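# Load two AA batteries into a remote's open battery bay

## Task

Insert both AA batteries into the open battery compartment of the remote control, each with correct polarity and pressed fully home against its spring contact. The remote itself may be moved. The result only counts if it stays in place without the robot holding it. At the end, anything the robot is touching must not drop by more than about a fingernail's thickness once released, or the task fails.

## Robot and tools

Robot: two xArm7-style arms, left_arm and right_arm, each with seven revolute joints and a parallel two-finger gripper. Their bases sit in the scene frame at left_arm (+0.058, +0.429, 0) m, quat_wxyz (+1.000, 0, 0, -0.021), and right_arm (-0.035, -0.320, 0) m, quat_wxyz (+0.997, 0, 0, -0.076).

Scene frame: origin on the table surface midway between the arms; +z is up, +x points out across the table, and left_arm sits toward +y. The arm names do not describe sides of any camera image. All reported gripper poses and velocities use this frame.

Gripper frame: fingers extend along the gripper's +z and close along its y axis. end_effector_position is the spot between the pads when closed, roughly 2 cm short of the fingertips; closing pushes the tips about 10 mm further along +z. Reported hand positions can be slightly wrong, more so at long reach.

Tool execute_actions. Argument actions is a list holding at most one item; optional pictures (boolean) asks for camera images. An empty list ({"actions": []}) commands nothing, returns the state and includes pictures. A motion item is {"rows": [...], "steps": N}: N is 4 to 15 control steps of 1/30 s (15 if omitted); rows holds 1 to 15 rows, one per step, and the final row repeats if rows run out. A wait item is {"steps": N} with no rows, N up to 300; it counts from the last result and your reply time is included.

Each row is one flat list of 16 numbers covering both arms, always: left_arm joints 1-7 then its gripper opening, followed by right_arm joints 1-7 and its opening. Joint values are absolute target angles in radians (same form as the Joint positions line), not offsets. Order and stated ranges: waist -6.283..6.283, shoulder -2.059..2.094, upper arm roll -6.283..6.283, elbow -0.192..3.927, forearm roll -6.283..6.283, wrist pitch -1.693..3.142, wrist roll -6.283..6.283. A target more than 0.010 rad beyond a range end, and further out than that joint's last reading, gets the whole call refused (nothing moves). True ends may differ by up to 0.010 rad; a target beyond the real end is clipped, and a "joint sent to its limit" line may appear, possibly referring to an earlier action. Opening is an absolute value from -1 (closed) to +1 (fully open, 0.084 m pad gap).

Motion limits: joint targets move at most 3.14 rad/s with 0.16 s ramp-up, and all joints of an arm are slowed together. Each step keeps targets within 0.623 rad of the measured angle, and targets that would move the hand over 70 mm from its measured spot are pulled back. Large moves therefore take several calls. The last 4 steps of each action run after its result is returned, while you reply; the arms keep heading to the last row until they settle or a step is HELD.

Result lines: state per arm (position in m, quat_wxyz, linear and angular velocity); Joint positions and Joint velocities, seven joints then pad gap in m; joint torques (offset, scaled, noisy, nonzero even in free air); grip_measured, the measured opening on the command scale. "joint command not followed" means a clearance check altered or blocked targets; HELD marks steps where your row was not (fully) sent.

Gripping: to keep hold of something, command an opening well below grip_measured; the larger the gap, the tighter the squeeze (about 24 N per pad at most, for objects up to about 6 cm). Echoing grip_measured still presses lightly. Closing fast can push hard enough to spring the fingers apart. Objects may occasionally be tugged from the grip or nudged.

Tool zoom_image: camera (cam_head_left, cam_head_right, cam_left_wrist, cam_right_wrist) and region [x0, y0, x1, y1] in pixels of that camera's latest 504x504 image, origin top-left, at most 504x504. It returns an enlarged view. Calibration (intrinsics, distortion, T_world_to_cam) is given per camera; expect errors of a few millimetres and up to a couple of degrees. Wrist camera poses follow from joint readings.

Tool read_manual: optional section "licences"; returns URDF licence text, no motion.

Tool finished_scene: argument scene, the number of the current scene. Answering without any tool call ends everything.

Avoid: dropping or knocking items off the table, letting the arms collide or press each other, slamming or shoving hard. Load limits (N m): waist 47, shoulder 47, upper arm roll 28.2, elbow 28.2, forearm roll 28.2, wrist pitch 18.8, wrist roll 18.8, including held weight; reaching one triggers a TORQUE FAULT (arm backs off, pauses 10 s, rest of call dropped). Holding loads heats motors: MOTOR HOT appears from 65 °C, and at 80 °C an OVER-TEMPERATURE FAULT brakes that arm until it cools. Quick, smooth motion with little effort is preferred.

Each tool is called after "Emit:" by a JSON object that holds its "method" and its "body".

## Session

Emit:
{"method": "execute_actions", "body": {"actions": []}}

Scene clock: 0.00 s of 5800.00 s.
left_arm: end_effector_position=(+0.5771, +0.5255, +0.1687) grip_measured=+1.00 end_effector_quat_wxyz=(+0.105, -0.281, +0.892, -0.339) end_effector_velocity=(-0.000, +0.001, -0.000) end_effector_angular_velocity=(-0.001, +0.001, +0.002) | right_arm: end_effector_position=(+0.3580, -0.3814, +0.2469) grip_measured=+1.00 end_effector_quat_wxyz=(-0.001, +0.997, -0.078, -0.004) end_effector_velocity=(+0.000, +0.000, +0.000) end_effector_angular_velocity=(+0.000, -0.001, +0.000)
Joint positions: left_arm=[ 0.005  0.229  0.503  1.068 -1.023  1.035 -2.669  0.084] | right_arm=[-0.002 -0.248 -0.001  0.914  0.001  1.17  -0.001  0.084]
Joint velocities: left_arm=[ 0.001 -0.     0.    -0.001 -0.     0.    -0.    -0.   ] | right_arm=[ 0.001 -0.    -0.     0.     0.     0.     0.    -0.   ]
Joint torques (N m, as the arm reports them, + toward a larger angle): no reading
Motor temperatures (°C, as the motors report them): left_arm=[35 35 39 35 40 35 39] | right_arm=[36 38 38 39 40 40 42]
camera_calibration (this result's frames):
cam_left_wrist: T_world_to_cam=[[-0.437969, 0.610862, -0.659569, 0.0740551], [0.820852, 0.570908, -0.0163171, -0.700636], [0.366586, -0.548555, -0.751467, 0.334131], [0, 0, 0, 1]] pos_world=[0.485064, 0.53805, 0.288501]
cam_right_wrist: T_world_to_cam=[[-0.169871, -0.985366, 0.0140633, -0.288118], [-0.985462, 0.169812, -0.0052456, 0.485869], [0.00278071, -0.0147499, -0.999887, 0.373283], [0, 0, 0, 1]] pos_world=[0.428825, -0.360902, 0.379841]

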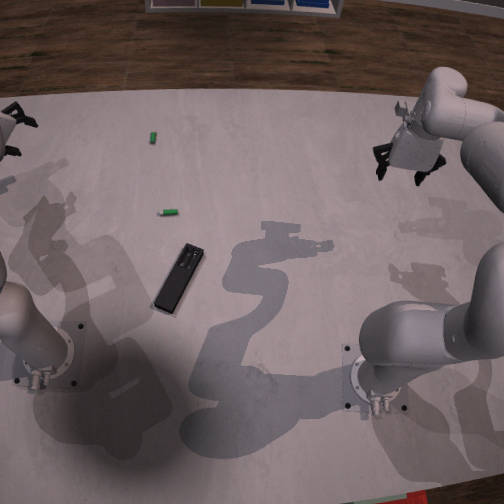

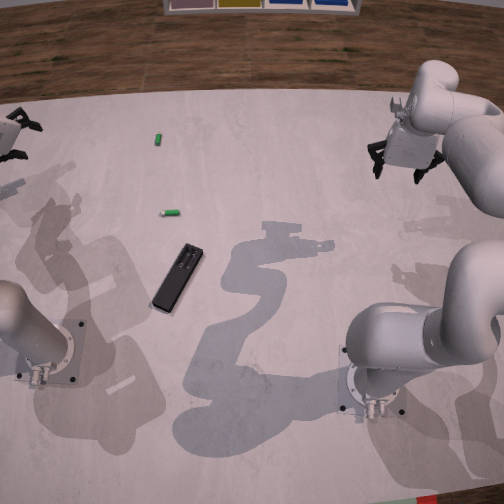

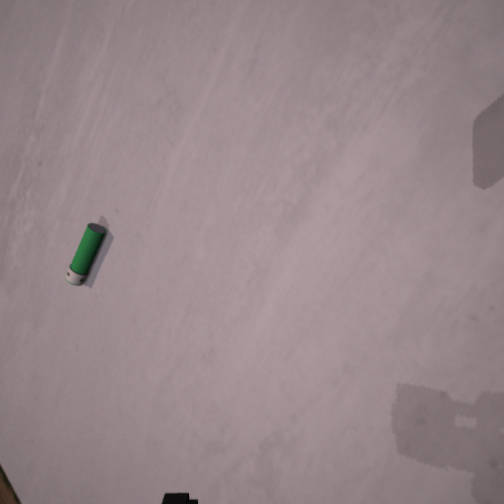

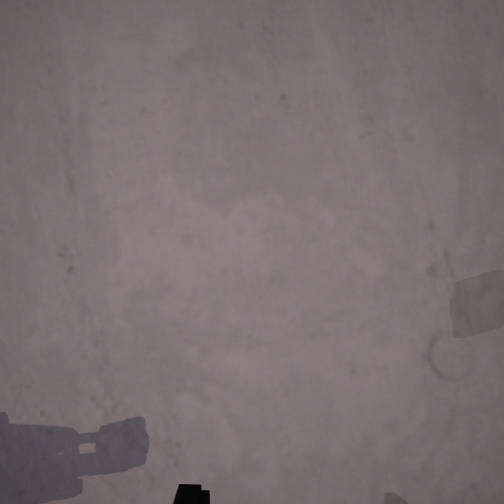

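Emit:
{"method": "zoom_image", "body": {"camera": "cam_head_left", "region": [130,110,230,330]}}

Emit:
{"method": "zoom_image", "body": {"camera": "cam_head_right", "region": [130,110,230,330]}}

Region (130, 110, 230, 330) of cam_head_left's 504x504 image, scaled by 2.291, with more detail than that image has; it fills the left 229 columns of this view, and the rest is white.

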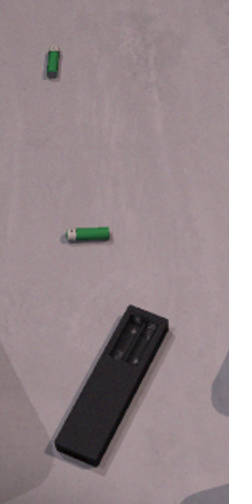

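Region (130, 110, 230, 330) of cam_head_right's 504x504 image, scaled by 2.291, with more detail than that image has; it fills the left 229 columns of this view, and the rest is white.

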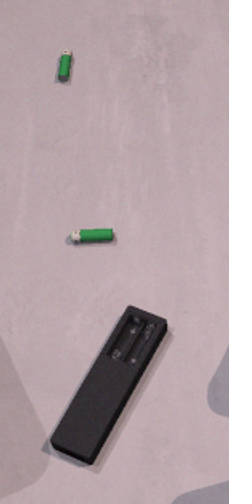

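Emit:
{"method": "execute_actions", "body": {"actions": [{"rows":[[-0.293,1.1127,0,2.4098,0,1.2971,-3.427,0.2,1.319,0.3057,0,1.1838,0,0.8781,-1.528,1]],"steps":15}], "pictures": false}}

Emit:
{"method": "execute_actions", "body": {"actions": [{"steps":25}], "pictures": true}}

Scene clock: 5.67 s of 5800.00 s.
left_arm: end_effector_position=(+0.6006, +0.3784, +0.0911) grip_measured=+0.19 end_effector_quat_wxyz=(-0.082, -0.162, +0.953, -0.242) end_effector_velocity=(+0.008, -0.435, -0.338) end_effector_angular_velocity=(+0.763, +1.001, -1.179) | right_arm: end_effector_position=(+0.4188, -0.2381, +0.1995) grip_measured=+1.00 end_effector_quat_wxyz=(-0.000, +0.967, +0.254, -0.003) end_effector_velocity=(+0.045, +0.561, -0.147) end_effector_angular_velocity=(+0.003, +0.015, +2.309)
Joint positions: left_arm=[-0.116  0.527  0.299  1.37  -0.722  1.141 -2.96   0.052] | right_arm=[ 0.332  0.001 -0.001  1.035  0.001  1.039 -0.336  0.084]
Joint velocities: left_arm=[-0.397  1.189 -0.665  1.186  1.181  0.333 -0.984  0.   ] | right_arm=[ 1.151  0.63   0.028  0.293  0.001 -0.323 -1.13  -0.   ]
Joint torques (N m, as the arm reports them, + toward a larger angle): left_arm=[ -0.69 -19.9    2.88   9.9    0.38   0.03   0.24] | right_arm=[  1.24 -19.79   0.03  11.65   0.47  -1.76  -0.25]
Motor temperatures (°C, as the motors report them): left_arm=[36 35 40 36 40 35 39] | right_arm=[36 38 38 40 40 40 42]
Steps of this call (steps 1 to 90: nothing new was sent; then 2.30 s passed at rest; steps 91 to 101: the first 11 steps of this action). Readings (joint positions):
91: left_arm=[0.005 0.230 0.503 1.068 -1.022 1.035 -2.669] | right_arm=[-0.001 -0.248 -0.001 0.915 0.001 1.170 -0.001]
92: left_arm=[0.003 0.235 0.500 1.074 -1.015 1.038 -2.677] | right_arm=[0.005 -0.243 -0.003 0.918 0.001 1.167 -0.009]
94: left_arm=[-0.015 0.286 0.470 1.130 -0.960 1.058 -2.732] | right_arm=[0.061 -0.193 -0.011 0.946 0.000 1.138 -0.070]
98: left_arm=[-0.076 0.415 0.365 1.258 -0.834 1.107 -2.858] | right_arm=[0.218 -0.069 -0.002 1.002 0.001 1.075 -0.223]
101: the state above

Scene clock: 6.50 s of 5800.00 s.
left_arm: end_effector_position=(+0.7308, +0.1976, +0.0783) grip_measured=+0.19 end_effector_quat_wxyz=(-0.002, +0.023, +1.000, +0.001) end_effector_velocity=(+0.000, -0.015, +0.009) end_effector_angular_velocity=(-0.016, -0.016, -0.017) | right_arm: end_effector_position=(+0.2124, +0.1406, +0.1269) grip_measured=+1.00 end_effector_quat_wxyz=(-0.000, +0.327, +0.945, -0.000) end_effector_velocity=(-0.435, +0.289, -0.075) end_effector_angular_velocity=(+0.002, -0.002, +2.426)
Joint positions: left_arm=[-0.29   1.113  0.002  2.407 -0.     1.298 -3.427  0.052] | right_arm=[ 1.23   0.283  0.     1.173  0.     0.89  -1.398  0.084]
Joint velocities: left_arm=[-0.012 -0.001 -0.013  0.017  0.001 -0.002 -0.001  0.   ] | right_arm=[ 0.995  0.256 -0.001  0.124 -0.    -0.135 -1.432 -0.   ]
Joint torques (N m, as the arm reports them, + toward a larger angle): left_arm=[ -3.87 -29.81  -0.79  11.91   0.55  -0.87   0.17] | right_arm=[ -0.08 -20.92  -0.42  10.33   0.54  -1.31  -0.21]
Motor temperatures (°C, as the motors report them): left_arm=[36 35 40 36 40 35 39] | right_arm=[36 38 38 40 40 40 42]
Kept back: nothing.
Steps of this call (steps 1 to 4: the last 4 steps of your previous action; steps 5 to 25: the robot went on to your last target). Readings (joint positions):
1: left_arm=[-0.129 0.567 0.277 1.411 -0.682 1.152 -2.993] | right_arm=[0.370 0.021 -0.000 1.045 0.001 1.029 -0.374]
2: left_arm=[-0.142 0.609 0.255 1.454 -0.639 1.163 -3.025] | right_arm=[0.408 0.040 -0.000 1.054 0.001 1.019 -0.412]
4: left_arm=[-0.167 0.695 0.213 1.551 -0.540 1.186 -3.093] | right_arm=[0.484 0.074 0.000 1.070 0.000 1.001 -0.488]
8: left_arm=[-0.215 0.853 0.133 1.807 -0.328 1.231 -3.223] | right_arm=[0.635 0.128 0.001 1.097 0.000 0.972 -0.638]
25: the state above
camera_calibration (this result's frames):
cam_left_wrist: T_world_to_cam=[[0.0370591, 0.999286, 0.0073553, -0.194077], [0.999214, -0.0369505, -0.0143779, -0.651527], [-0.0140959, 0.00788235, -0.99987, 0.217679], [0, 0, 0, 1]] pos_world=[0.661276, 0.168149, 0.20971]
cam_right_wrist: T_world_to_cam=[[0.629919, 0.776518, 0.0148996, -0.214437], [0.77666, -0.629783, -0.0131296, -0.00778793], [-0.000811814, 0.0198425, -0.999803, 0.25731], [0, 0, 0, 1]] pos_world=[0.141335, 0.156504, 0.260352]

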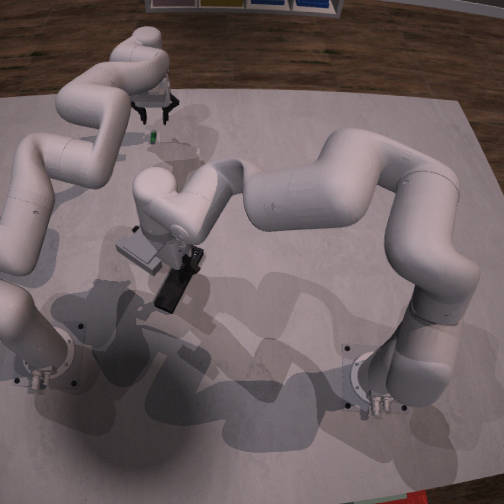

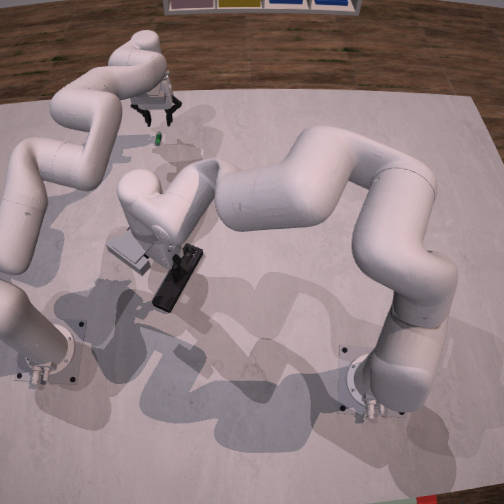

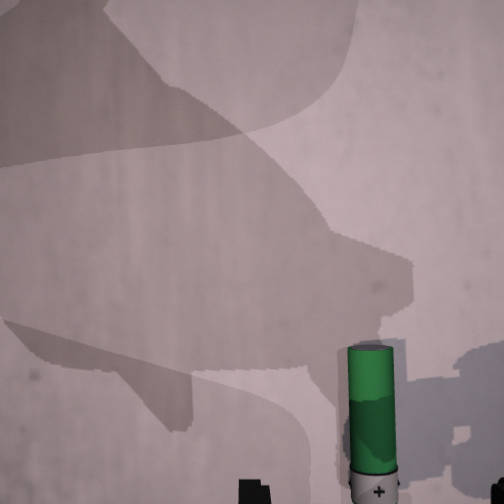

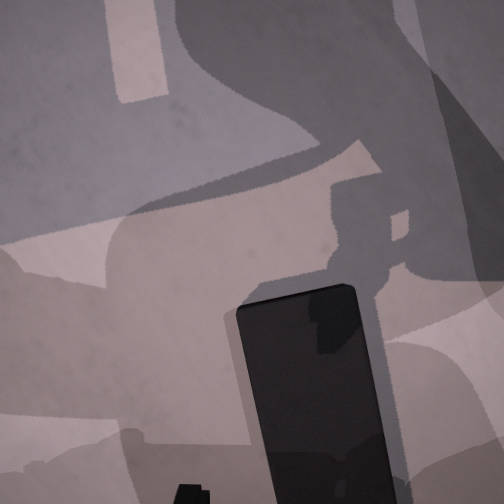

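Emit:
{"method": "execute_actions", "body": {"actions": [{"rows":[[-0.281,1.0828,0,2.2694,0,1.1866,-3.465,0.2,1.303,0.3773,0,1.1247,0,0.7474,-1.544,1],[-0.281,1.0828,0,2.2694,0,1.1866,-3.465,0.2,1.303,0.3773,0,1.1247,0,0.7474,-1.544,1],[-0.281,1.0828,0,2.2694,0,1.1866,-3.465,0.2,1.303,0.3773,0,1.1247,0,0.7474,-1.544,1],[-0.281,1.0828,0,2.2694,0,1.1866,-3.465,0.2,1.303,0.3773,0,1.1247,0,0.7474,-1.544,1],[-0.281,1.0828,0,2.2694,0,1.1866,-3.465,0.2,1.303,0.3773,0,1.1247,0,0.7474,-1.544,1],[-0.281,1.0828,0,2.2694,0,1.1866,-3.465,0.2,1.303,0.3773,0,1.1247,0,0.7474,-1.544,1],[-0.281,1.0828,0,2.2694,0,1.1866,-3.465,0.2,1.303,0.3773,0,1.1247,0,0.7474,-1.544,1],[-0.281,1.0828,0,2.2694,0,1.1866,-3.465,0.2,1.303,0.3773,0,1.1247,0,0.7474,-1.544,1],[-0.281,1.096,0,2.265,0,1.169,-3.465,0.2,1.303,0.42,0,1.118,0,0.70,-1.544,1],[-0.281,1.1096,0,2.2605,0,1.1509,-3.465,0.2,1.303,0.4607,0,1.1113,0,0.6506,-1.544,1]],"steps":15}], "pictures": false}}

Emit:
{"method": "execute_actions", "body": {"actions": [{"steps":8}], "pictures": true}}

Scene clock: 8.13 s of 5800.00 s.
left_arm: end_effector_position=(+0.7291, +0.2044, +0.0433) grip_measured=+0.19 end_effector_quat_wxyz=(+0.003, -0.001, +1.000, -0.001) end_effector_velocity=(+0.058, -0.044, -0.082) end_effector_angular_velocity=(-0.093, -0.231, -0.027) | right_arm: end_effector_position=(+0.1796, +0.1610, +0.0623) grip_measured=+1.00 end_effector_quat_wxyz=(+0.001, +0.222, +0.975, +0.006) end_effector_velocity=(+0.043, +0.129, -0.216) end_effector_angular_velocity=(+0.349, -0.149, +0.021)
Joint positions: left_arm=[-0.281  1.094  0.     2.268  0.     1.168 -3.465  0.052] | right_arm=[ 1.303  0.398 -0.     1.126  0.     0.716 -1.544  0.084]
Joint velocities: left_arm=[-0.021  0.175 -0.017  0.026  0.    -0.397 -0.002  0.   ] | right_arm=[ 0.01   0.591  0.014  0.064  0.002 -0.907  0.001  0.   ]
Joint torques (N m, as the arm reports them, + toward a larger angle): left_arm=[ -1.24 -19.97   0.35   7.43   0.57   0.04   0.07] | right_arm=[-0.08 -0.23 -1.1   0.98  0.41  0.24 -0.34]
Motor temperatures (°C, as the motors report them): left_arm=[36 35 40 36 40 35 39] | right_arm=[36 39 38 40 40 40 42]
Steps of this call (steps 1 to 30: the robot went on to your last target; steps 31 to 38: nothing new was sent; steps 39 to 49: the first 11 steps of this action). Readings (joint positions):
39: left_arm=[-0.293 1.113 -0.000 2.409 -0.000 1.297 -3.427] | right_arm=[1.319 0.306 0.000 1.184 -0.000 0.878 -1.528]
40: left_arm=[-0.293 1.111 -0.000 2.403 -0.000 1.290 -3.429] | right_arm=[1.318 0.308 0.000 1.182 0.000 0.870 -1.529]
42: left_arm=[-0.289 1.095 -0.001 2.346 -0.000 1.242 -3.446] | right_arm=[1.312 0.335 0.001 1.161 0.000 0.809 -1.536]
46: left_arm=[-0.279 1.088 0.001 2.266 0.000 1.190 -3.464] | right_arm=[1.302 0.384 -0.002 1.117 -0.000 0.752 -1.544]
49: the state above

Scene clock: 8.40 s of 5800.00 s.
left_arm: end_effector_position=(+0.7276, +0.2046, +0.0304) grip_measured=+0.19 end_effector_quat_wxyz=(+0.000, -0.000, +1.000, -0.000) end_effector_velocity=(+0.019, -0.005, +0.039) end_effector_angular_velocity=(-0.020, -0.071, -0.001) | right_arm: end_effector_position=(+0.1781, +0.1578, +0.0300) grip_measured=+1.00 end_effector_quat_wxyz=(+0.000, +0.222, +0.975, +0.001) end_effector_velocity=(+0.015, +0.027, +0.034) end_effector_angular_velocity=(+0.082, -0.037, -0.006)
Joint positions: left_arm=[-0.281  1.109  0.     2.261  0.     1.151 -3.465  0.052] | right_arm=[ 1.303  0.46  -0.     1.113  0.     0.651 -1.544  0.084]
Joint velocities: left_arm=[ 0.    -0.036  0.001  0.03   0.003 -0.007  0.     0.   ] | right_arm=[-0.003 -0.038 -0.003  0.039  0.001 -0.013 -0.     0.   ]
Joint torques (N m, as the arm reports them, + toward a larger angle): left_arm=[ -2.02 -27.9   -0.24  11.24   0.73  -0.67   0.18] | right_arm=[  0.53 -20.95  -0.36   8.28   0.47  -1.19  -0.32]
Motor temperatures (°C, as the motors report them): left_arm=[36 35 40 36 40 35 39] | right_arm=[36 39 38 40 40 40 42]
Kept back: nothing.
Steps of this call (steps 1 to 4: the last 4 steps of your previous action; steps 5 to 8: the robot went on to your last target). Readings (joint positions):
1: left_arm=[-0.281 1.100 -0.000 2.267 -0.000 1.158 -3.465] | right_arm=[1.303 0.421 0.000 1.125 0.000 0.686 -1.544]
2: left_arm=[-0.282 1.106 -0.001 2.264 -0.000 1.154 -3.465] | right_arm=[1.303 0.444 0.000 1.119 0.000 0.666 -1.544]
4: left_arm=[-0.282 1.112 -0.000 2.258 -0.000 1.152 -3.465] | right_arm=[1.303 0.465 0.001 1.105 -0.000 0.655 -1.544]
8: the state above
camera_calibration (this result's frames):
cam_left_wrist: T_world_to_cam=[[-0.00920772, 0.999947, 0.00449974, -0.166913], [0.999907, 0.00925264, -0.0100654, -0.658807], [-0.0101065, 0.00440664, -0.999939, 0.167521], [0, 0, 0, 1]] pos_world=[0.658902, 0.172262, 0.161631]
cam_right_wrist: T_world_to_cam=[[0.446278, 0.894723, 0.017494, -0.190762], [0.894885, -0.446101, -0.0131885, -0.0216549], [-0.003996, 0.0215408, -0.99976, 0.16036], [0, 0, 0, 1]] pos_world=[0.105152, 0.157565, 0.163373]

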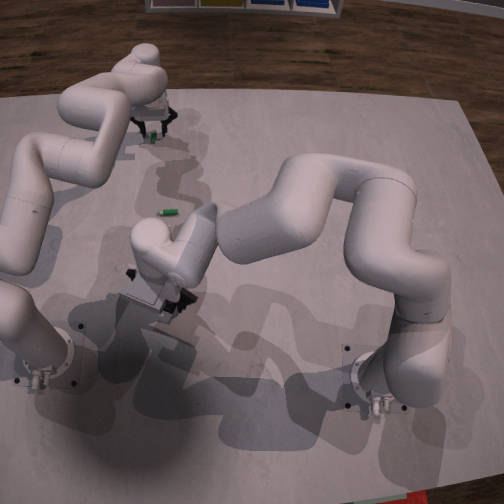

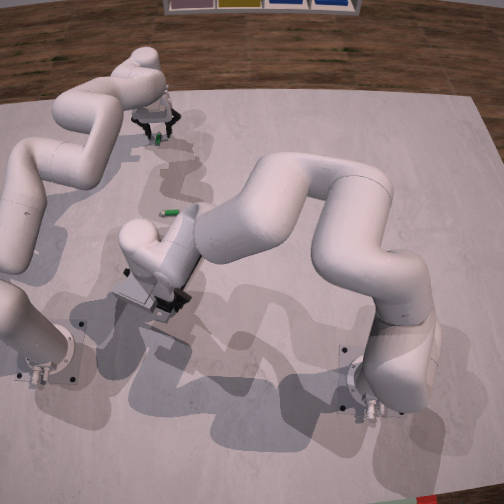

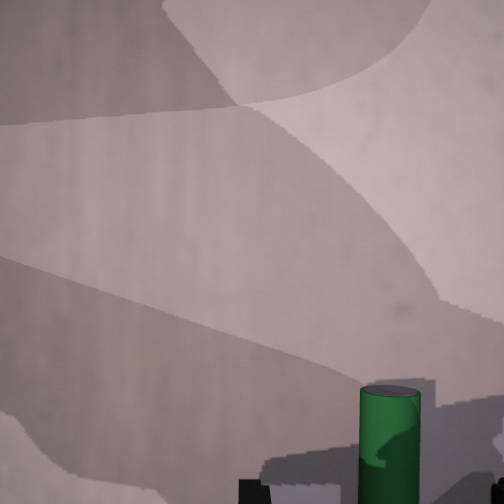

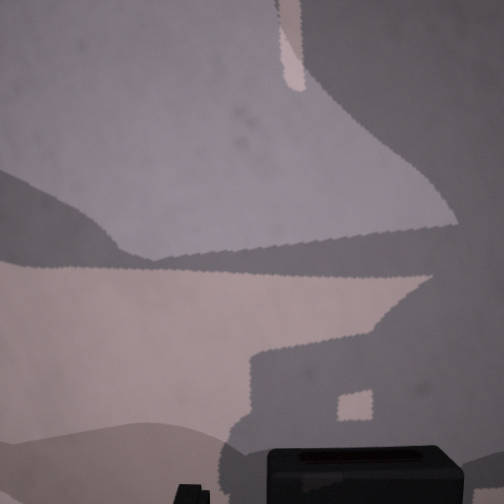

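Emit:
{"method": "execute_actions", "body": {"actions": [{"rows":[[-0.281,1.1137,0,2.2592,0,1.1455,-3.465,0.1,1.303,0.4607,0,1.1113,0,0.6506,-1.544,0.7],[-0.281,1.1137,0,2.2592,0,1.1455,-3.465,-0.1,1.303,0.4607,0,1.1113,0,0.6506,-1.544,0.5],[-0.281,1.1137,0,2.2592,0,1.1455,-3.465,-0.3,1.303,0.4607,0,1.1113,0,0.6506,-1.544,0.3],[-0.281,1.1137,0,2.2592,0,1.1455,-3.465,-0.45,1.303,0.4607,0,1.1113,0,0.6506,-1.544,0.2],[-0.281,1.1137,0,2.2592,0,1.1455,-3.465,-0.55,1.303,0.4607,0,1.1113,0,0.6506,-1.544,0.12],[-0.281,1.1137,0,2.2592,0,1.1455,-3.465,-0.62,1.303,0.4607,0,1.1113,0,0.6506,-1.544,0.05],[-0.281,1.1137,0,2.2592,0,1.1455,-3.465,-0.68,1.303,0.4607,0,1.1113,0,0.6506,-1.544,-0.02],[-0.281,1.1137,0,2.2592,0,1.1455,-3.465,-0.75,1.303,0.4607,0,1.1113,0,0.6506,-1.544,-0.1],[-0.281,1.1137,0,2.2592,0,1.1455,-3.465,-0.85,1.303,0.4607,0,1.1113,0,0.6506,-1.544,-0.18],[-0.281,1.1137,0,2.2592,0,1.1455,-3.465,-0.95,1.303,0.4607,0,1.1113,0,0.6506,-1.544,-0.25]],"steps":15}], "pictures": false}}

Emit:
{"method": "execute_actions", "body": {"actions": [{"steps":6}], "pictures": true}}

Scene clock: 9.43 s of 5800.00 s.
left_arm: end_effector_position=(+0.7274, +0.2046, +0.0271) grip_measured=-0.69 end_effector_quat_wxyz=(+0.000, -0.000, +1.000, -0.000) end_effector_velocity=(+0.002, +0.000, +0.004) end_effector_angular_velocity=(-0.001, -0.008, -0.001) | right_arm: end_effector_position=(+0.1778, +0.1570, +0.0291) grip_measured=+0.09 end_effector_quat_wxyz=(+0.000, +0.222, +0.975, +0.000) end_effector_velocity=(+0.000, +0.000, +0.001) end_effector_angular_velocity=(+0.000, +0.000, -0.000)
Joint positions: left_arm=[-0.281  1.114 -0.     2.259 -0.     1.145 -3.465  0.014] | right_arm=[ 1.303  0.461  0.     1.111 -0.     0.651 -1.544  0.048]
Joint velocities: left_arm=[ 0.001 -0.004 -0.     0.003  0.002 -0.001  0.001 -0.   ] | right_arm=[-0.    -0.001  0.     0.001  0.     0.002  0.    -0.   ]
Joint torques (N m, as the arm reports them, + toward a larger angle): left_arm=[ -1.85 -28.84  -0.31  11.68   0.54  -0.85   0.07] | right_arm=[  0.3  -23.05  -0.57   9.75   0.54  -1.67  -0.33]
Motor temperatures (°C, as the motors report them): left_arm=[36 35 40 36 40 35 39] | right_arm=[36 39 38 40 40 40 42]
Steps of this call (steps 1 to 20: the robot went on to your last target; steps 21 to 31: the first 11 steps of this action). Readings (joint positions):
21: left_arm=[-0.281 1.110 -0.000 2.260 -0.000 1.151 -3.465] | right_arm=[1.303 0.461 0.000 1.111 -0.000 0.651 -1.544]
22: left_arm=[-0.281 1.111 -0.000 2.261 0.000 1.148 -3.465] | right_arm=[1.303 0.461 0.000 1.111 0.000 0.651 -1.544]
24: left_arm=[-0.281 1.113 -0.000 2.260 0.000 1.146 -3.465] | right_arm=[1.303 0.461 -0.000 1.111 0.000 0.651 -1.544]
28: left_arm=[-0.281 1.114 0.000 2.259 -0.000 1.146 -3.465] | right_arm=[1.303 0.460 0.000 1.112 0.000 0.651 -1.544]
31: the state above

Scene clock: 9.63 s of 5800.00 s.
left_arm: end_effector_position=(+0.7273, +0.2046, +0.0270) grip_measured=-0.69 end_effector_quat_wxyz=(-0.000, -0.000, +1.000, +0.000) end_effector_velocity=(-0.001, +0.001, -0.002) end_effector_angular_velocity=(+0.003, +0.003, +0.000) | right_arm: end_effector_position=(+0.1778, +0.1570, +0.0291) grip_measured=+0.09 end_effector_quat_wxyz=(+0.000, +0.222, +0.975, +0.000) end_effector_velocity=(-0.001, -0.000, -0.001) end_effector_angular_velocity=(-0.001, +0.001, -0.000)
Joint positions: left_arm=[-0.281  1.114  0.     2.259  0.     1.146 -3.465  0.014] | right_arm=[ 1.303  0.461  0.     1.111  0.     0.651 -1.544  0.048]
Joint velocities: left_arm=[ 0.     0.002  0.    -0.002  0.001  0.    -0.    -0.   ] | right_arm=[ 0.     0.     0.    -0.001 -0.     0.     0.001 -0.   ]
Joint torques (N m, as the arm reports them, + toward a larger angle): left_arm=[ -1.83 -29.35  -0.21  11.52   0.57  -0.94   0.24] | right_arm=[  0.19 -22.82  -0.45   9.82   0.42  -1.54  -0.37]
Motor temperatures (°C, as the motors report them): left_arm=[36 35 40 36 40 35 39] | right_arm=[36 39 38 40 40 40 42]
Kept back: nothing.
Steps of this call (steps 1 to 4: the last 4 steps of your previous action; steps 5 to 6: the robot went on to your last target). Readings (joint positions):
1: left_arm=[-0.281 1.114 -0.000 2.259 0.000 1.145 -3.465] | right_arm=[1.303 0.461 0.000 1.111 -0.000 0.651 -1.544]
2: left_arm=[-0.281 1.113 -0.000 2.259 0.000 1.145 -3.465] | right_arm=[1.303 0.461 0.000 1.111 0.000 0.651 -1.544]
4: left_arm=[-0.281 1.114 -0.000 2.259 0.000 1.145 -3.465] | right_arm=[1.303 0.461 0.000 1.111 0.000 0.651 -1.544]
6: the state above
camera_calibration (this result's frames):
cam_left_wrist: T_world_to_cam=[[-0.00920897, 0.999946, 0.00473318, -0.166977], [0.999898, 0.00926003, -0.0108814, -0.658525], [-0.0109247, 0.00463249, -0.99993, 0.16463], [0, 0, 0, 1]] pos_world=[0.658718, 0.172303, 0.158243]
cam_right_wrist: T_world_to_cam=[[0.446288, 0.89476, 0.0152252, -0.189828], [0.894876, -0.446123, -0.0130947, -0.0217106], [-0.00492426, 0.0194687, -0.999798, 0.15991], [0, 0, 0, 1]] pos_world=[0.104934, 0.157051, 0.162484]

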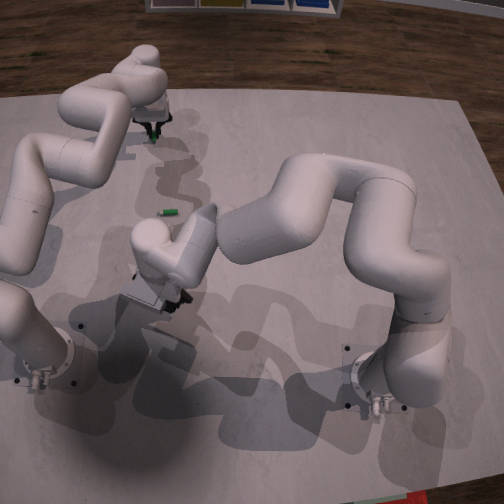

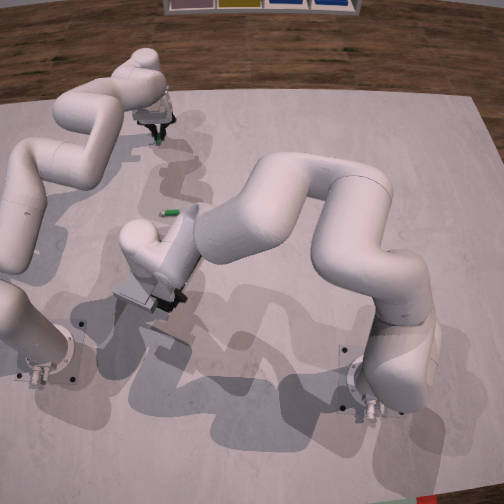

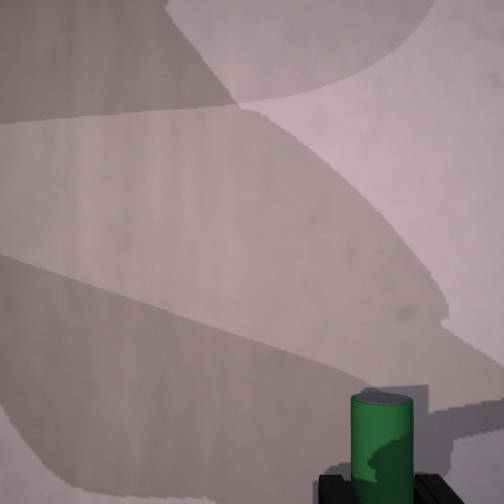

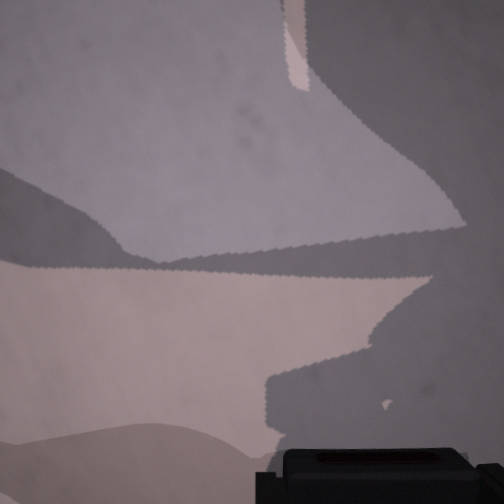

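Emit:
{"method": "execute_actions", "body": {"actions": [{"rows":[[-0.281,1.105,0,2.262,0,1.157,-3.465,-0.95,1.303,0.44,0,1.1147,0,0.6747,-1.544,-0.25],[-0.281,1.095,0,2.266,0,1.171,-3.465,-0.95,1.303,0.41,0,1.1195,0,0.7095,-1.544,-0.25],[-0.281,1.0828,0,2.2694,0,1.1866,-3.465,-0.95,1.303,0.3773,0,1.1247,0,0.7474,-1.544,-0.25],[-0.281,1.06,0,2.2694,0,1.2094,-3.465,-0.95,1.303,0.3773,0,1.1247,0,0.7474,-1.544,-0.25],[-0.281,1.03,0,2.2694,0,1.2394,-3.465,-0.95,1.303,0.3773,0,1.1247,0,0.7474,-1.544,-0.25],[-0.5,0.3347,0,1.3191,0,0.9844,-3.118,-0.95,0.8168,0.0714,0,0.6903,0,0.6189,-4.4826,-0.25]],"steps":15}], "pictures": false}}

Emit:
{"method": "execute_actions", "body": {"actions": [{"steps":30}], "pictures": true}}

Scene clock: 11.13 s of 5800.00 s.
left_arm: end_effector_position=(+0.7111, +0.1744, +0.1409) grip_measured=-0.69 end_effector_quat_wxyz=(+0.038, +0.068, +0.997, -0.011) end_effector_velocity=(-0.251, -0.365, +0.388) end_effector_angular_velocity=(-0.199, -0.429, -1.293) | right_arm: end_effector_position=(+0.2180, +0.1079, +0.0710) grip_measured=+0.09 end_effector_quat_wxyz=(+0.000, +0.198, +0.980, +0.002) end_effector_velocity=(+0.426, -0.499, +0.013) end_effector_angular_velocity=(-0.047, -0.049, +0.153)
Joint positions: left_arm=[-0.332  0.857  0.003  2.11   0.     1.173 -3.377  0.014] | right_arm=[ 1.185  0.304  0.003  1.017  0.     0.708 -1.707  0.048]
Joint velocities: left_arm=[-0.536 -1.42  -0.099 -1.479 -0.007 -0.533  0.699 -0.   ] | right_arm=[-1.037 -0.599 -0.197 -0.839  0.    -0.222 -1.377  0.   ]
Joint torques (N m, as the arm reports them, + toward a larger angle): left_arm=[  0.97 -26.15   0.93  10.38   0.79  -0.56  -0.05] | right_arm=[  9.32 -22.27   7.16  12.26   0.54  -2.11  -0.45]
Motor temperatures (°C, as the motors report them): left_arm=[36 35 40 37 40 35 39] | right_arm=[36 39 38 40 40 40 42]
Steps of this call (steps 1 to 15: the robot went on to your last target; steps 16 to 34: nothing new was sent; steps 35 to 45: the first 11 steps of this action). Readings (joint positions):
35: left_arm=[-0.281 1.114 0.000 2.259 0.000 1.146 -3.465] | right_arm=[1.303 0.460 0.000 1.111 -0.000 0.651 -1.544]
36: left_arm=[-0.281 1.112 0.000 2.259 -0.000 1.151 -3.465] | right_arm=[1.303 0.456 0.000 1.111 -0.000 0.659 -1.544]
38: left_arm=[-0.281 1.099 0.000 2.262 -0.000 1.172 -3.465] | right_arm=[1.303 0.424 0.000 1.113 -0.000 0.702 -1.544]
42: left_arm=[-0.287 1.001 0.003 2.239 0.000 1.225 -3.449] | right_arm=[1.283 0.361 0.006 1.111 0.000 0.732 -1.576]
45: the state above

Scene clock: 12.13 s of 5800.00 s.
left_arm: end_effector_position=(+0.5291, +0.1451, +0.1500) grip_measured=-0.69 end_effector_quat_wxyz=(-0.000, +0.279, +0.960, +0.000) end_effector_velocity=(-0.001, +0.000, -0.000) end_effector_angular_velocity=(+0.000, +0.001, -0.001) | right_arm: end_effector_position=(+0.2882, -0.0663, +0.0700) grip_measured=+0.09 end_effector_quat_wxyz=(-0.000, +0.828, -0.561, +0.000) end_effector_velocity=(+0.001, -0.002, +0.000) end_effector_angular_velocity=(-0.000, +0.000, +1.255)
Joint positions: left_arm=[-0.5    0.335  0.     1.319  0.     0.984 -3.118  0.014] | right_arm=[ 0.817  0.072  0.     0.691 -0.     0.619 -4.426  0.048]
Joint velocities: left_arm=[-0.001 -0.002  0.    -0.003 -0.     0.    -0.    -0.   ] | right_arm=[-0.003 -0.001 -0.001 -0.001  0.     0.001 -1.259 -0.   ]
Joint torques (N m, as the arm reports them, + toward a larger angle): left_arm=[ -1.87 -20.56   0.05  11.21   0.62  -0.92   0.08] | right_arm=[  0.14 -16.47  -0.35   9.97   0.55  -1.88   0.87]
Motor temperatures (°C, as the motors report them): left_arm=[36 35 40 37 40 35 39] | right_arm=[36 39 38 40 40 40 42]
Kept back: nothing.
Steps of this call (steps 1 to 4: the last 4 steps of your previous action; steps 5 to 30: the robot went on to your last target). Readings (joint positions):
1: left_arm=[-0.349 0.809 0.000 2.058 0.000 1.156 -3.354] | right_arm=[1.152 0.284 -0.002 0.990 0.000 0.701 -1.755]
2: left_arm=[-0.367 0.759 -0.001 2.002 -0.000 1.138 -3.329] | right_arm=[1.119 0.264 -0.003 0.963 0.000 0.693 -1.806]
4: left_arm=[-0.399 0.657 -0.001 1.873 -0.000 1.102 -3.281] | right_arm=[1.057 0.225 -0.001 0.906 0.000 0.678 -1.925]
8: left_arm=[-0.451 0.495 -0.002 1.595 -0.000 1.044 -3.199] | right_arm=[0.941 0.151 -0.002 0.802 0.000 0.650 -2.236]
30: the state above
camera_calibration (this result's frames):
cam_left_wrist: T_world_to_cam=[[0.528124, 0.849154, 0.00477273, -0.372312], [0.849141, -0.528055, -0.010843, -0.300755], [-0.00668711, 0.00977916, -0.99993, 0.282744], [0, 0, 0, 1]] pos_world=[0.453901, 0.15457, 0.28124]
cam_right_wrist: T_world_to_cam=[[-0.934705, -0.355105, 0.0150436, 0.275157], [-0.355299, 0.934662, -0.0130697, 0.232259], [-0.00941952, -0.0175613, -0.999801, 0.204564], [0, 0, 0, 1]] pos_world=[0.341639, -0.115781, 0.20342]

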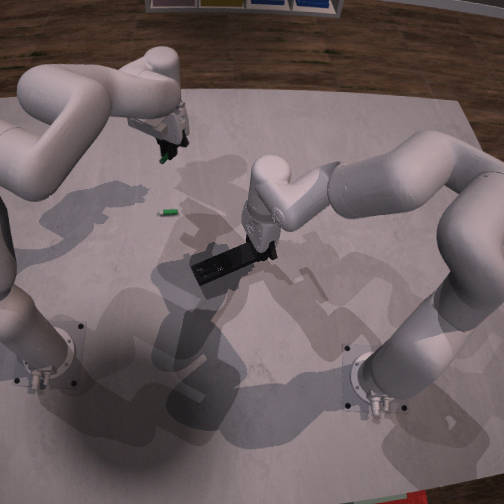

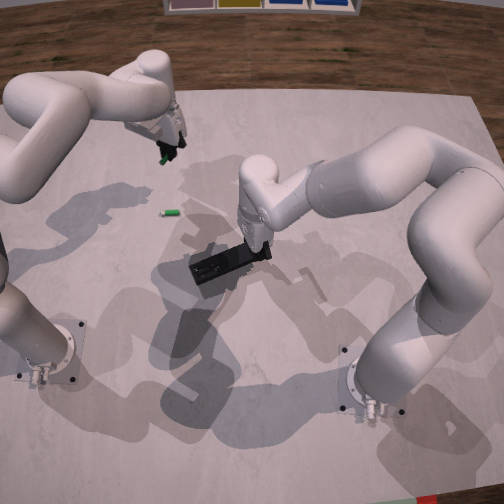

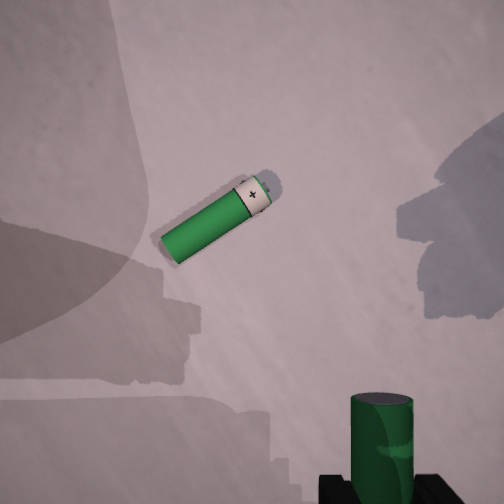

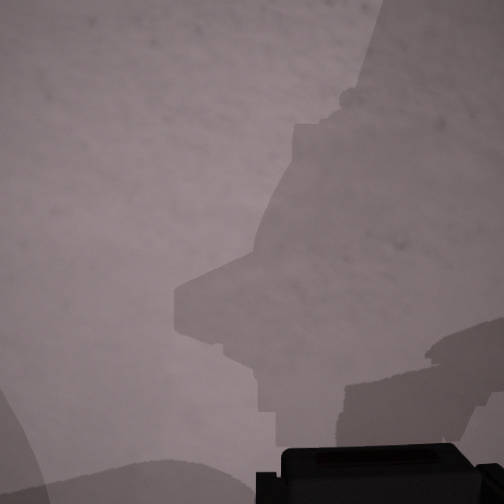

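Emit:
{"method": "execute_actions", "body": {"actions": [{"rows":[[-0.6,-0.0147,0,0.7645,0,0.7792,-3.118,-0.95,0.8168,0.0714,0,0.6903,0,0.6189,-4.4826,-0.25],[-0.6,-0.0147,0,0.7645,0,0.7792,-3.118,-0.95,0.8168,0.0714,0,0.6903,0,0.6189,-4.4826,-0.25],[-0.6,-0.0147,0,0.7645,0,0.7792,-3.118,-0.95,0.8168,0.09,0,0.688,0,0.598,-4.4826,-0.25],[-0.6,-0.0147,0,0.7645,0,0.7792,-3.118,-0.95,0.8168,0.11,0,0.685,0,0.575,-4.4826,-0.25],[-0.6,-0.0147,0,0.7645,0,0.7792,-3.118,-0.95,0.8168,0.13,0,0.682,0,0.552,-4.4826,-0.25],[-0.6,-0.0147,0,0.7645,0,0.7792,-3.118,-0.95,0.8168,0.15,0,0.6795,0,0.5295,-4.4826,-0.25],[-0.6,-0.0147,0,0.7645,0,0.7792,-3.118,-0.95,0.8168,0.165,0,0.6775,0,0.5125,-4.4826,-0.25],[-0.6,-0.0147,0,0.7645,0,0.7792,-3.118,-0.95,0.8168,0.173,0,0.6765,0,0.5035,-4.4826,-0.25],[-0.6,-0.0147,0,0.7645,0,0.7792,-3.118,-0.95,0.8168,0.178,0,0.6758,0,0.4978,-4.4826,-0.25],[-0.8,-0.0147,0,0.7645,0,0.7792,-3.118,-0.95,0.8168,0.1825,0,0.6752,0,0.4927,-4.4826,-0.25],[-1.072,-0.0147,0,0.7645,0,0.7792,-3.118,-0.95,0.8168,0.1825,0,0.6752,0,0.4927,-4.4826,-0.25]],"steps":15}], "pictures": false}}

Emit:
{"method": "execute_actions", "body": {"actions": [{"steps":14}], "pictures": true}}

Scene clock: 13.37 s of 5800.00 s.
left_arm: end_effector_position=(+0.4052, +0.1701, +0.1239) grip_measured=-0.69 end_effector_quat_wxyz=(-0.002, +0.325, +0.946, +0.001) end_effector_velocity=(-0.409, +0.057, -0.136) end_effector_angular_velocity=(+0.146, +0.189, -0.462) | right_arm: end_effector_position=(+0.2867, -0.0678, +0.0294) grip_measured=+0.08 end_effector_quat_wxyz=(+0.003, +0.843, -0.538, -0.001) end_effector_velocity=(+0.003, +0.001, -0.055) end_effector_angular_velocity=(+0.010, -0.012, -0.003)
Joint positions: left_arm=[-0.597  0.021 -0.001  0.821 -0.     0.805 -3.118  0.014] | right_arm=[ 0.817  0.179  0.     0.674  0.     0.501 -4.483  0.048]
Joint velocities: left_arm=[-0.572 -0.702  0.111 -1.234  0.003 -0.293  0.     0.   ] | right_arm=[-0.001  0.159 -0.001 -0.013  0.001 -0.187 -0.    -0.   ]
Joint torques (N m, as the arm reports them, + toward a larger angle): left_arm=[-18.87  -3.81  -3.73  14.67   0.66  -0.96   0.15] | right_arm=[  0.41 -20.71  -0.37  10.47   0.32  -1.58  -0.36]
Motor temperatures (°C, as the motors report them): left_arm=[36 35 40 37 40 35 39] | right_arm=[36 39 38 40 40 40 42]
Steps of this call (steps 1 to 26: the robot went on to your last target; steps 27 to 37: the first 11 steps of this action). Readings (joint positions):
27: left_arm=[-0.500 0.335 0.000 1.319 -0.000 0.984 -3.118] | right_arm=[0.817 0.071 0.000 0.690 0.000 0.619 -4.483]
28: left_arm=[-0.501 0.331 0.000 1.313 0.000 0.981 -3.118] | right_arm=[0.817 0.071 0.000 0.690 0.000 0.619 -4.483]
30: left_arm=[-0.511 0.292 0.003 1.250 0.000 0.955 -3.118] | right_arm=[0.817 0.076 -0.000 0.690 -0.000 0.612 -4.483]
34: left_arm=[-0.560 0.127 -0.002 0.990 -0.000 0.863 -3.118] | right_arm=[0.817 0.142 -0.000 0.681 0.000 0.538 -4.483]
37: the state above

Scene clock: 13.83 s of 5800.00 s.
left_arm: end_effector_position=(+0.2403, +0.0502, +0.1201) grip_measured=-0.69 end_effector_quat_wxyz=(-0.000, +0.542, +0.841, +0.000) end_effector_velocity=(+0.064, +0.037, -0.005) end_effector_angular_velocity=(+0.012, +0.005, +0.174) | right_arm: end_effector_position=(+0.2883, -0.0666, +0.0291) grip_measured=+0.08 end_effector_quat_wxyz=(-0.000, +0.843, -0.538, +0.000) end_effector_velocity=(-0.000, +0.001, -0.000) end_effector_angular_velocity=(-0.000, -0.000, +0.003)
Joint positions: left_arm=[-1.074 -0.015 -0.005  0.765 -0.     0.779 -3.118  0.014] | right_arm=[ 0.817  0.182  0.     0.675 -0.     0.493 -4.483  0.048]
Joint velocities: left_arm=[ 0.038  0.001  0.138 -0.013  0.004 -0.001 -0.001  0.   ] | right_arm=[ 0.001  0.001 -0.     0.001 -0.001 -0.001 -0.001  0.   ]
Joint torques (N m, as the arm reports them, + toward a larger angle): left_arm=[  3.43 -13.73   2.48  10.32   0.62  -0.79   0.17] | right_arm=[  0.31 -17.34  -0.44   8.99   0.45  -1.84  -0.37]
Motor temperatures (°C, as the motors report them): left_arm=[36 35 40 37 40 35 39] | right_arm=[36 39 38 40 40 40 42]
Kept back: nothing.
Steps of this call (steps 1 to 4: the last 4 steps of your previous action; steps 5 to 14: the robot went on to your last target). Readings (joint positions):
1: left_arm=[-0.624 0.006 0.004 0.789 0.000 0.799 -3.118] | right_arm=[0.817 0.182 0.000 0.674 0.000 0.497 -4.483]
2: left_arm=[-0.665 0.004 0.008 0.776 0.000 0.798 -3.118] | right_arm=[0.817 0.182 0.000 0.675 -0.000 0.495 -4.483]
4: left_arm=[-0.757 0.007 0.001 0.780 -0.000 0.796 -3.118] | right_arm=[0.817 0.182 0.000 0.675 -0.000 0.493 -4.483]
8: left_arm=[-0.931 -0.005 -0.001 0.775 -0.000 0.786 -3.118] | right_arm=[0.817 0.182 0.000 0.675 -0.000 0.493 -4.483]
14: the state above
camera_calibration (this result's frames):
cam_left_wrist: T_world_to_cam=[[0.907001, 0.421103, 0.00474023, -0.208614], [0.421129, -0.906935, -0.0109104, 0.0159687], [-0.000295301, 0.0118919, -0.999929, 0.250192], [0, 0, 0, 1]] pos_world=[0.182562, 0.0993552, 0.251337]
cam_right_wrist: T_world_to_cam=[[-0.913419, -0.406746, 0.0149487, 0.266253], [-0.406935, 0.913364, -0.0130465, 0.245475], [-0.00834701, -0.0180001, -0.999803, 0.163307], [0, 0, 0, 1]] pos_world=[0.344456, -0.112971, 0.162497]

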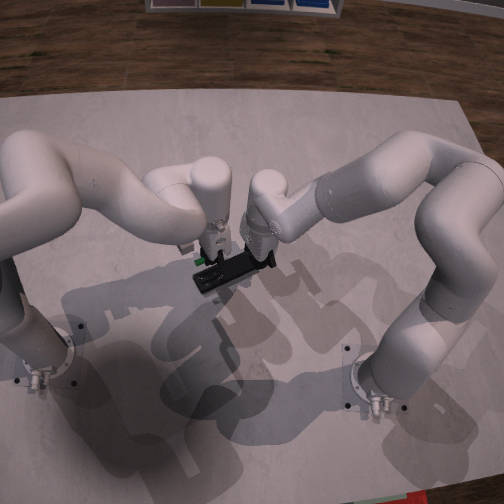

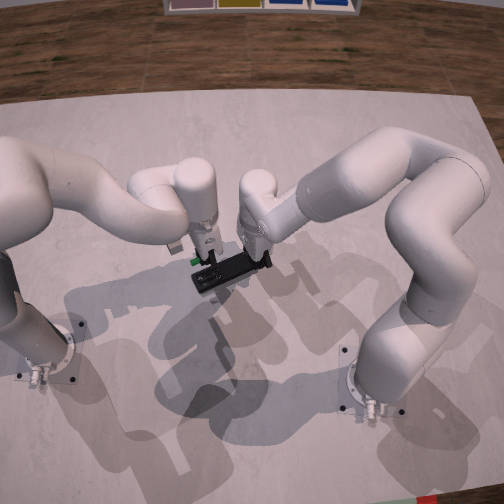

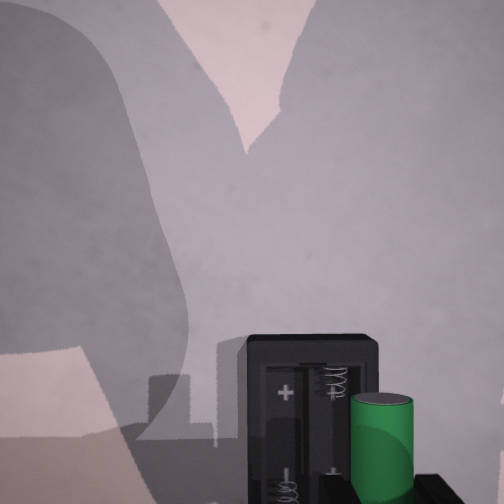

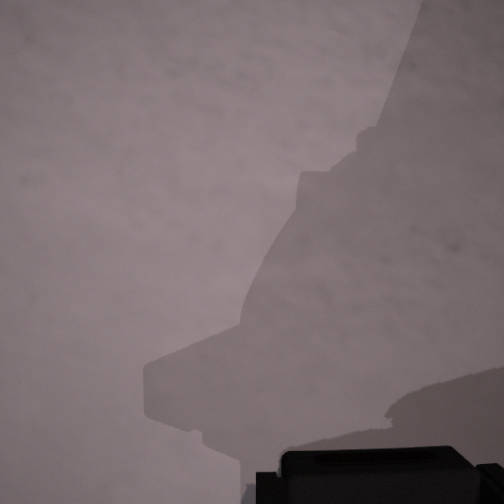

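Emit:
{"method": "execute_actions", "body": {"actions": [{"rows":[[-1.072,0.0266,0,0.5168,0,0.1902,-3.118,-0.95,0.8168,0.1825,0,0.6752,0,0.4927,-4.4826,0.2],[-1.072,0.0266,0,0.5168,0,0.1902,-3.118,-0.95,0.8168,0.1825,0,0.6752,0,0.4927,-4.4826,0.4],[-1.072,0.0266,0,0.5168,0,0.1902,-3.118,-0.95,0.8168,0.1825,0,0.6752,0,0.4927,-4.4826,0.5],[-1.072,0.0266,0,0.5168,0,0.1902,-3.118,-0.95,0.8168,0.1825,0,0.6752,0,0.4927,-4.4826,0.5],[-1.072,0.0266,0,0.5168,0,0.1902,-3.118,-0.95,0.808,0.181,0,0.673,0,0.492,-4.491,0.5],[-1.072,0.0266,0,0.5168,0,0.1902,-3.118,-0.95,0.800,0.1793,0,0.6706,0,0.4913,-4.499,0.5],[-1.072,0.0266,0,0.5168,0,0.1902,-3.118,-0.95,0.792,0.1778,0,0.6683,0,0.4905,-4.508,0.5],[-1.072,0.0266,0,0.5168,0,0.1902,-3.118,-0.95,0.7834,0.1762,0,0.6660,0,0.4898,-4.516,0.5],[-1.072,0.0266,0,0.5168,0,0.1902,-3.118,-0.95,0.7834,0.1762,0,0.6660,0,0.4898,-4.516,0.5],[-1.072,0.0266,0,0.5168,0,0.1902,-3.118,-0.95,0.7834,0.1762,0,0.6660,0,0.4898,-4.516,0.5],[-1.072,0.0266,0,0.5168,0,0.1902,-3.118,-0.95,0.7834,0.1762,0,0.6660,0,0.4898,-4.516,0.5],[-1.072,0.0266,0,0.5168,0,0.1902,-3.118,-0.95,0.7834,0.1762,0,0.6660,0,0.4898,-4.516,0.3],[-1.072,0.0266,0,0.5168,0,0.1902,-3.118,-0.95,0.7834,0.1762,0,0.6660,0,0.4898,-4.516,0.18],[-1.072,0.0266,0,0.5168,0,0.1902,-3.118,-0.95,0.7834,0.1762,0,0.6660,0,0.4898,-4.516,0.1],[-1.072,0.0266,0,0.5168,0,0.1902,-3.118,-0.95,0.7834,0.1762,0,0.6660,0,0.4898,-4.516,0.0]],"steps":15}], "pictures": false}}

Emit:
{"method": "execute_actions", "body": {"actions": [{"rows":[[-1.072,0.04,0,0.5162,0,0.176,-3.118,-0.95,0.7834,0.1762,0,0.6660,0,0.4898,-4.516,-0.1],[-1.072,0.055,0,0.5155,0,0.1605,-3.118,-0.95,0.7834,0.1762,0,0.6660,0,0.4898,-4.516,-0.18],[-1.072,0.07,0,0.5148,0,0.1448,-3.118,-0.95,0.7834,0.1762,0,0.6660,0,0.4898,-4.516,-0.25],[-1.072,0.083,0,0.5142,0,0.1312,-3.118,-0.95,0.7834,0.1762,0,0.6660,0,0.4898,-4.516,-0.25],[-1.072,0.095,0,0.5137,0,0.1187,-3.118,-0.95,0.7834,0.1762,0,0.6660,0,0.4898,-4.516,-0.25],[-1.072,0.1033,0,0.5133,0,0.110,-3.118,-0.95,0.7834,0.1762,0,0.6660,0,0.4898,-4.516,-0.25]],"steps":15}], "pictures": true}}

Scene clock: 16.53 s of 5800.00 s.
left_arm: end_effector_position=(+0.2483, +0.0411, +0.0714) grip_measured=-0.69 end_effector_quat_wxyz=(+0.116, +0.533, +0.835, -0.071) end_effector_velocity=(+0.004, -0.009, -0.023) end_effector_angular_velocity=(-0.324, -0.159, +0.001) | right_arm: end_effector_position=(+0.2951, -0.0798, +0.0290) grip_measured=+0.49 end_effector_quat_wxyz=(+0.000, +0.842, -0.540, +0.000) end_effector_velocity=(+0.014, -0.026, -0.001) end_effector_angular_velocity=(-0.004, +0.000, -0.028)
Joint positions: left_arm=[-1.072  0.028  0.     0.52  -0.     0.219 -3.118  0.014] | right_arm=[ 0.783  0.176 -0.002  0.666  0.     0.49  -4.514  0.065]
Joint velocities: left_arm=[-0.     0.042  0.    -0.268  0.    -0.671 -0.001 -0.   ] | right_arm=[-0.053 -0.006 -0.017 -0.012 -0.    -0.004 -0.041 -0.   ]
Joint torques (N m, as the arm reports them, + toward a larger angle): left_arm=[ -2.25 -16.37   0.21  13.92   0.64  -0.73   0.01] | right_arm=[  4.55 -16.76   2.53   8.72   0.28  -1.77  -0.35]
Motor temperatures (°C, as the motors report them): left_arm=[36 35 40 37 40 35 39] | right_arm=[36 39 38 40 40 40 42]
Steps of this call (steps 1 to 30: the robot went on to your last target; steps 31 to 70: nothing new was sent; steps 71 to 81: the first 11 steps of this action). Readings (joint positions):
71: left_arm=[-1.072 -0.015 0.000 0.764 -0.000 0.779 -3.118] | right_arm=[0.817 0.182 0.000 0.675 0.000 0.493 -4.483]
72: left_arm=[-1.072 -0.014 -0.000 0.762 -0.000 0.771 -3.118] | right_arm=[0.817 0.182 0.000 0.675 0.000 0.493 -4.483]
74: left_arm=[-1.072 -0.011 -0.000 0.737 0.000 0.704 -3.118] | right_arm=[0.817 0.182 0.000 0.676 0.000 0.493 -4.483]
78: left_arm=[-1.072 0.014 -0.000 0.593 0.000 0.375 -3.118] | right_arm=[0.801 0.179 0.001 0.671 -0.000 0.491 -4.500]
81: the state above

Scene clock: 17.03 s of 5800.00 s.
left_arm: end_effector_position=(+0.2503, +0.0370, +0.0514) grip_measured=-0.69 end_effector_quat_wxyz=(+0.127, +0.532, +0.833, -0.077) end_effector_velocity=(+0.009, -0.022, +0.023) end_effector_angular_velocity=(-0.063, -0.032, -0.005) | right_arm: end_effector_position=(+0.2945, -0.0789, +0.0291) grip_measured=+0.08 end_effector_quat_wxyz=(-0.000, +0.843, -0.538, +0.000) end_effector_velocity=(+0.001, -0.001, +0.000) end_effector_angular_velocity=(-0.000, +0.000, -0.003)
Joint positions: left_arm=[-1.072  0.104  0.     0.513 -0.     0.111 -3.118  0.014] | right_arm=[ 0.784  0.176  0.     0.666  0.     0.49  -4.516  0.048]
Joint velocities: left_arm=[-0.002 -0.021 -0.002  0.029  0.002 -0.021  0.     0.   ] | right_arm=[-0.002  0.    -0.001  0.     0.     0.     0.     0.   ]
Joint torques (N m, as the arm reports them, + toward a larger angle): left_arm=[ -1.6  -13.73   0.28   8.3    0.51  -1.38   0.12] | right_arm=[  0.   -16.5   -0.67   8.46   0.38  -1.74  -0.34]
Motor temperatures (°C, as the motors report them): left_arm=[36 35 40 37 40 35 39] | right_arm=[36 39 38 40 40 40 42]
Steps of this call (steps 1 to 4: the last 4 steps of your previous action; steps 5 to 15: the first 11 steps of this action). Readings (joint positions):
5: left_arm=[-1.072 0.026 -0.000 0.520 0.000 0.190 -3.118] | right_arm=[0.784 0.176 0.000 0.666 -0.000 0.490 -4.516]
6: left_arm=[-1.072 0.029 -0.000 0.520 0.000 0.185 -3.118] | right_arm=[0.784 0.176 0.000 0.666 -0.000 0.490 -4.516]
8: left_arm=[-1.072 0.051 -0.000 0.519 0.000 0.161 -3.118] | right_arm=[0.784 0.176 0.000 0.666 0.000 0.490 -4.516]
12: left_arm=[-1.072 0.101 0.000 0.512 -0.000 0.116 -3.118] | right_arm=[0.784 0.176 0.000 0.666 0.000 0.490 -4.516]
15: the state above
camera_calibration (this result's frames):
cam_left_wrist: T_world_to_cam=[[0.902946, 0.429661, 0.0089414, -0.211317], [0.409822, -0.867142, 0.283039, -0.0146985], [0.129364, -0.251904, -0.959067, 0.15687], [0, 0, 0, 1]] pos_world=[0.176538, 0.117565, 0.156498]
cam_right_wrist: T_world_to_cam=[[-0.913317, -0.406976, 0.0149213, 0.266852], [-0.407164, 0.913263, -0.013003, 0.259307], [-0.00833518, -0.0179512, -0.999804, 0.163113], [0, 0, 0, 1]] pos_world=[0.350661, -0.125285, 0.162471]

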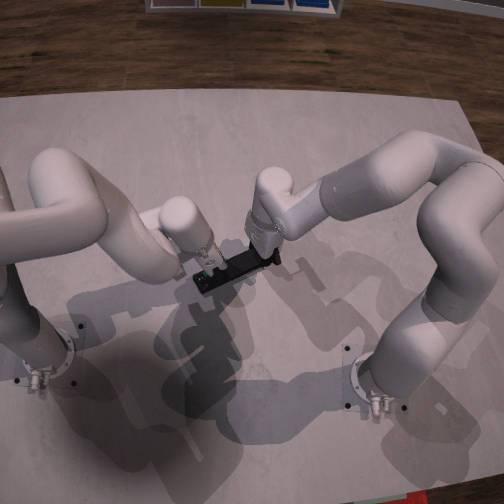

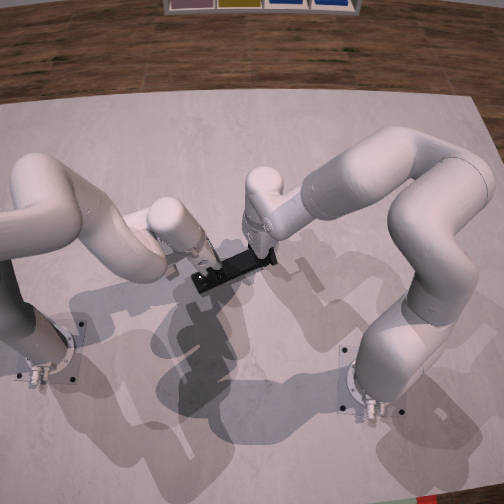

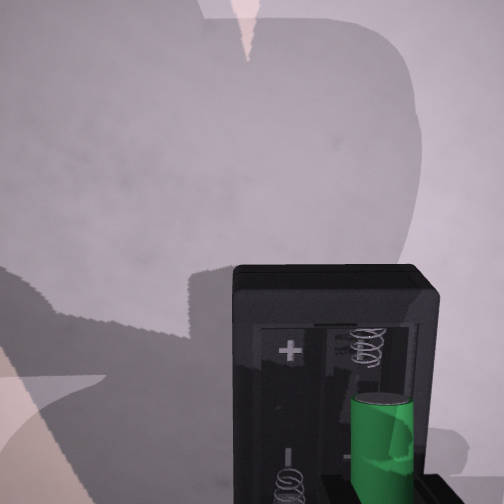

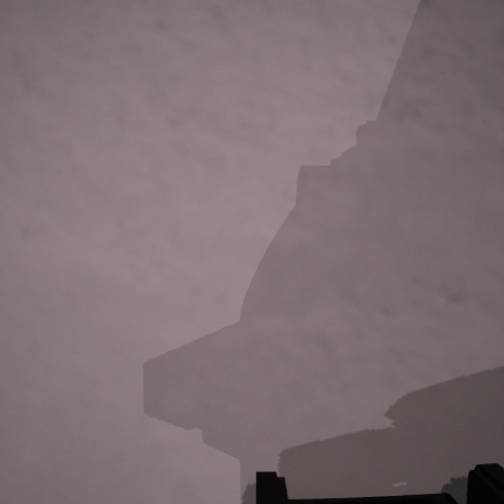

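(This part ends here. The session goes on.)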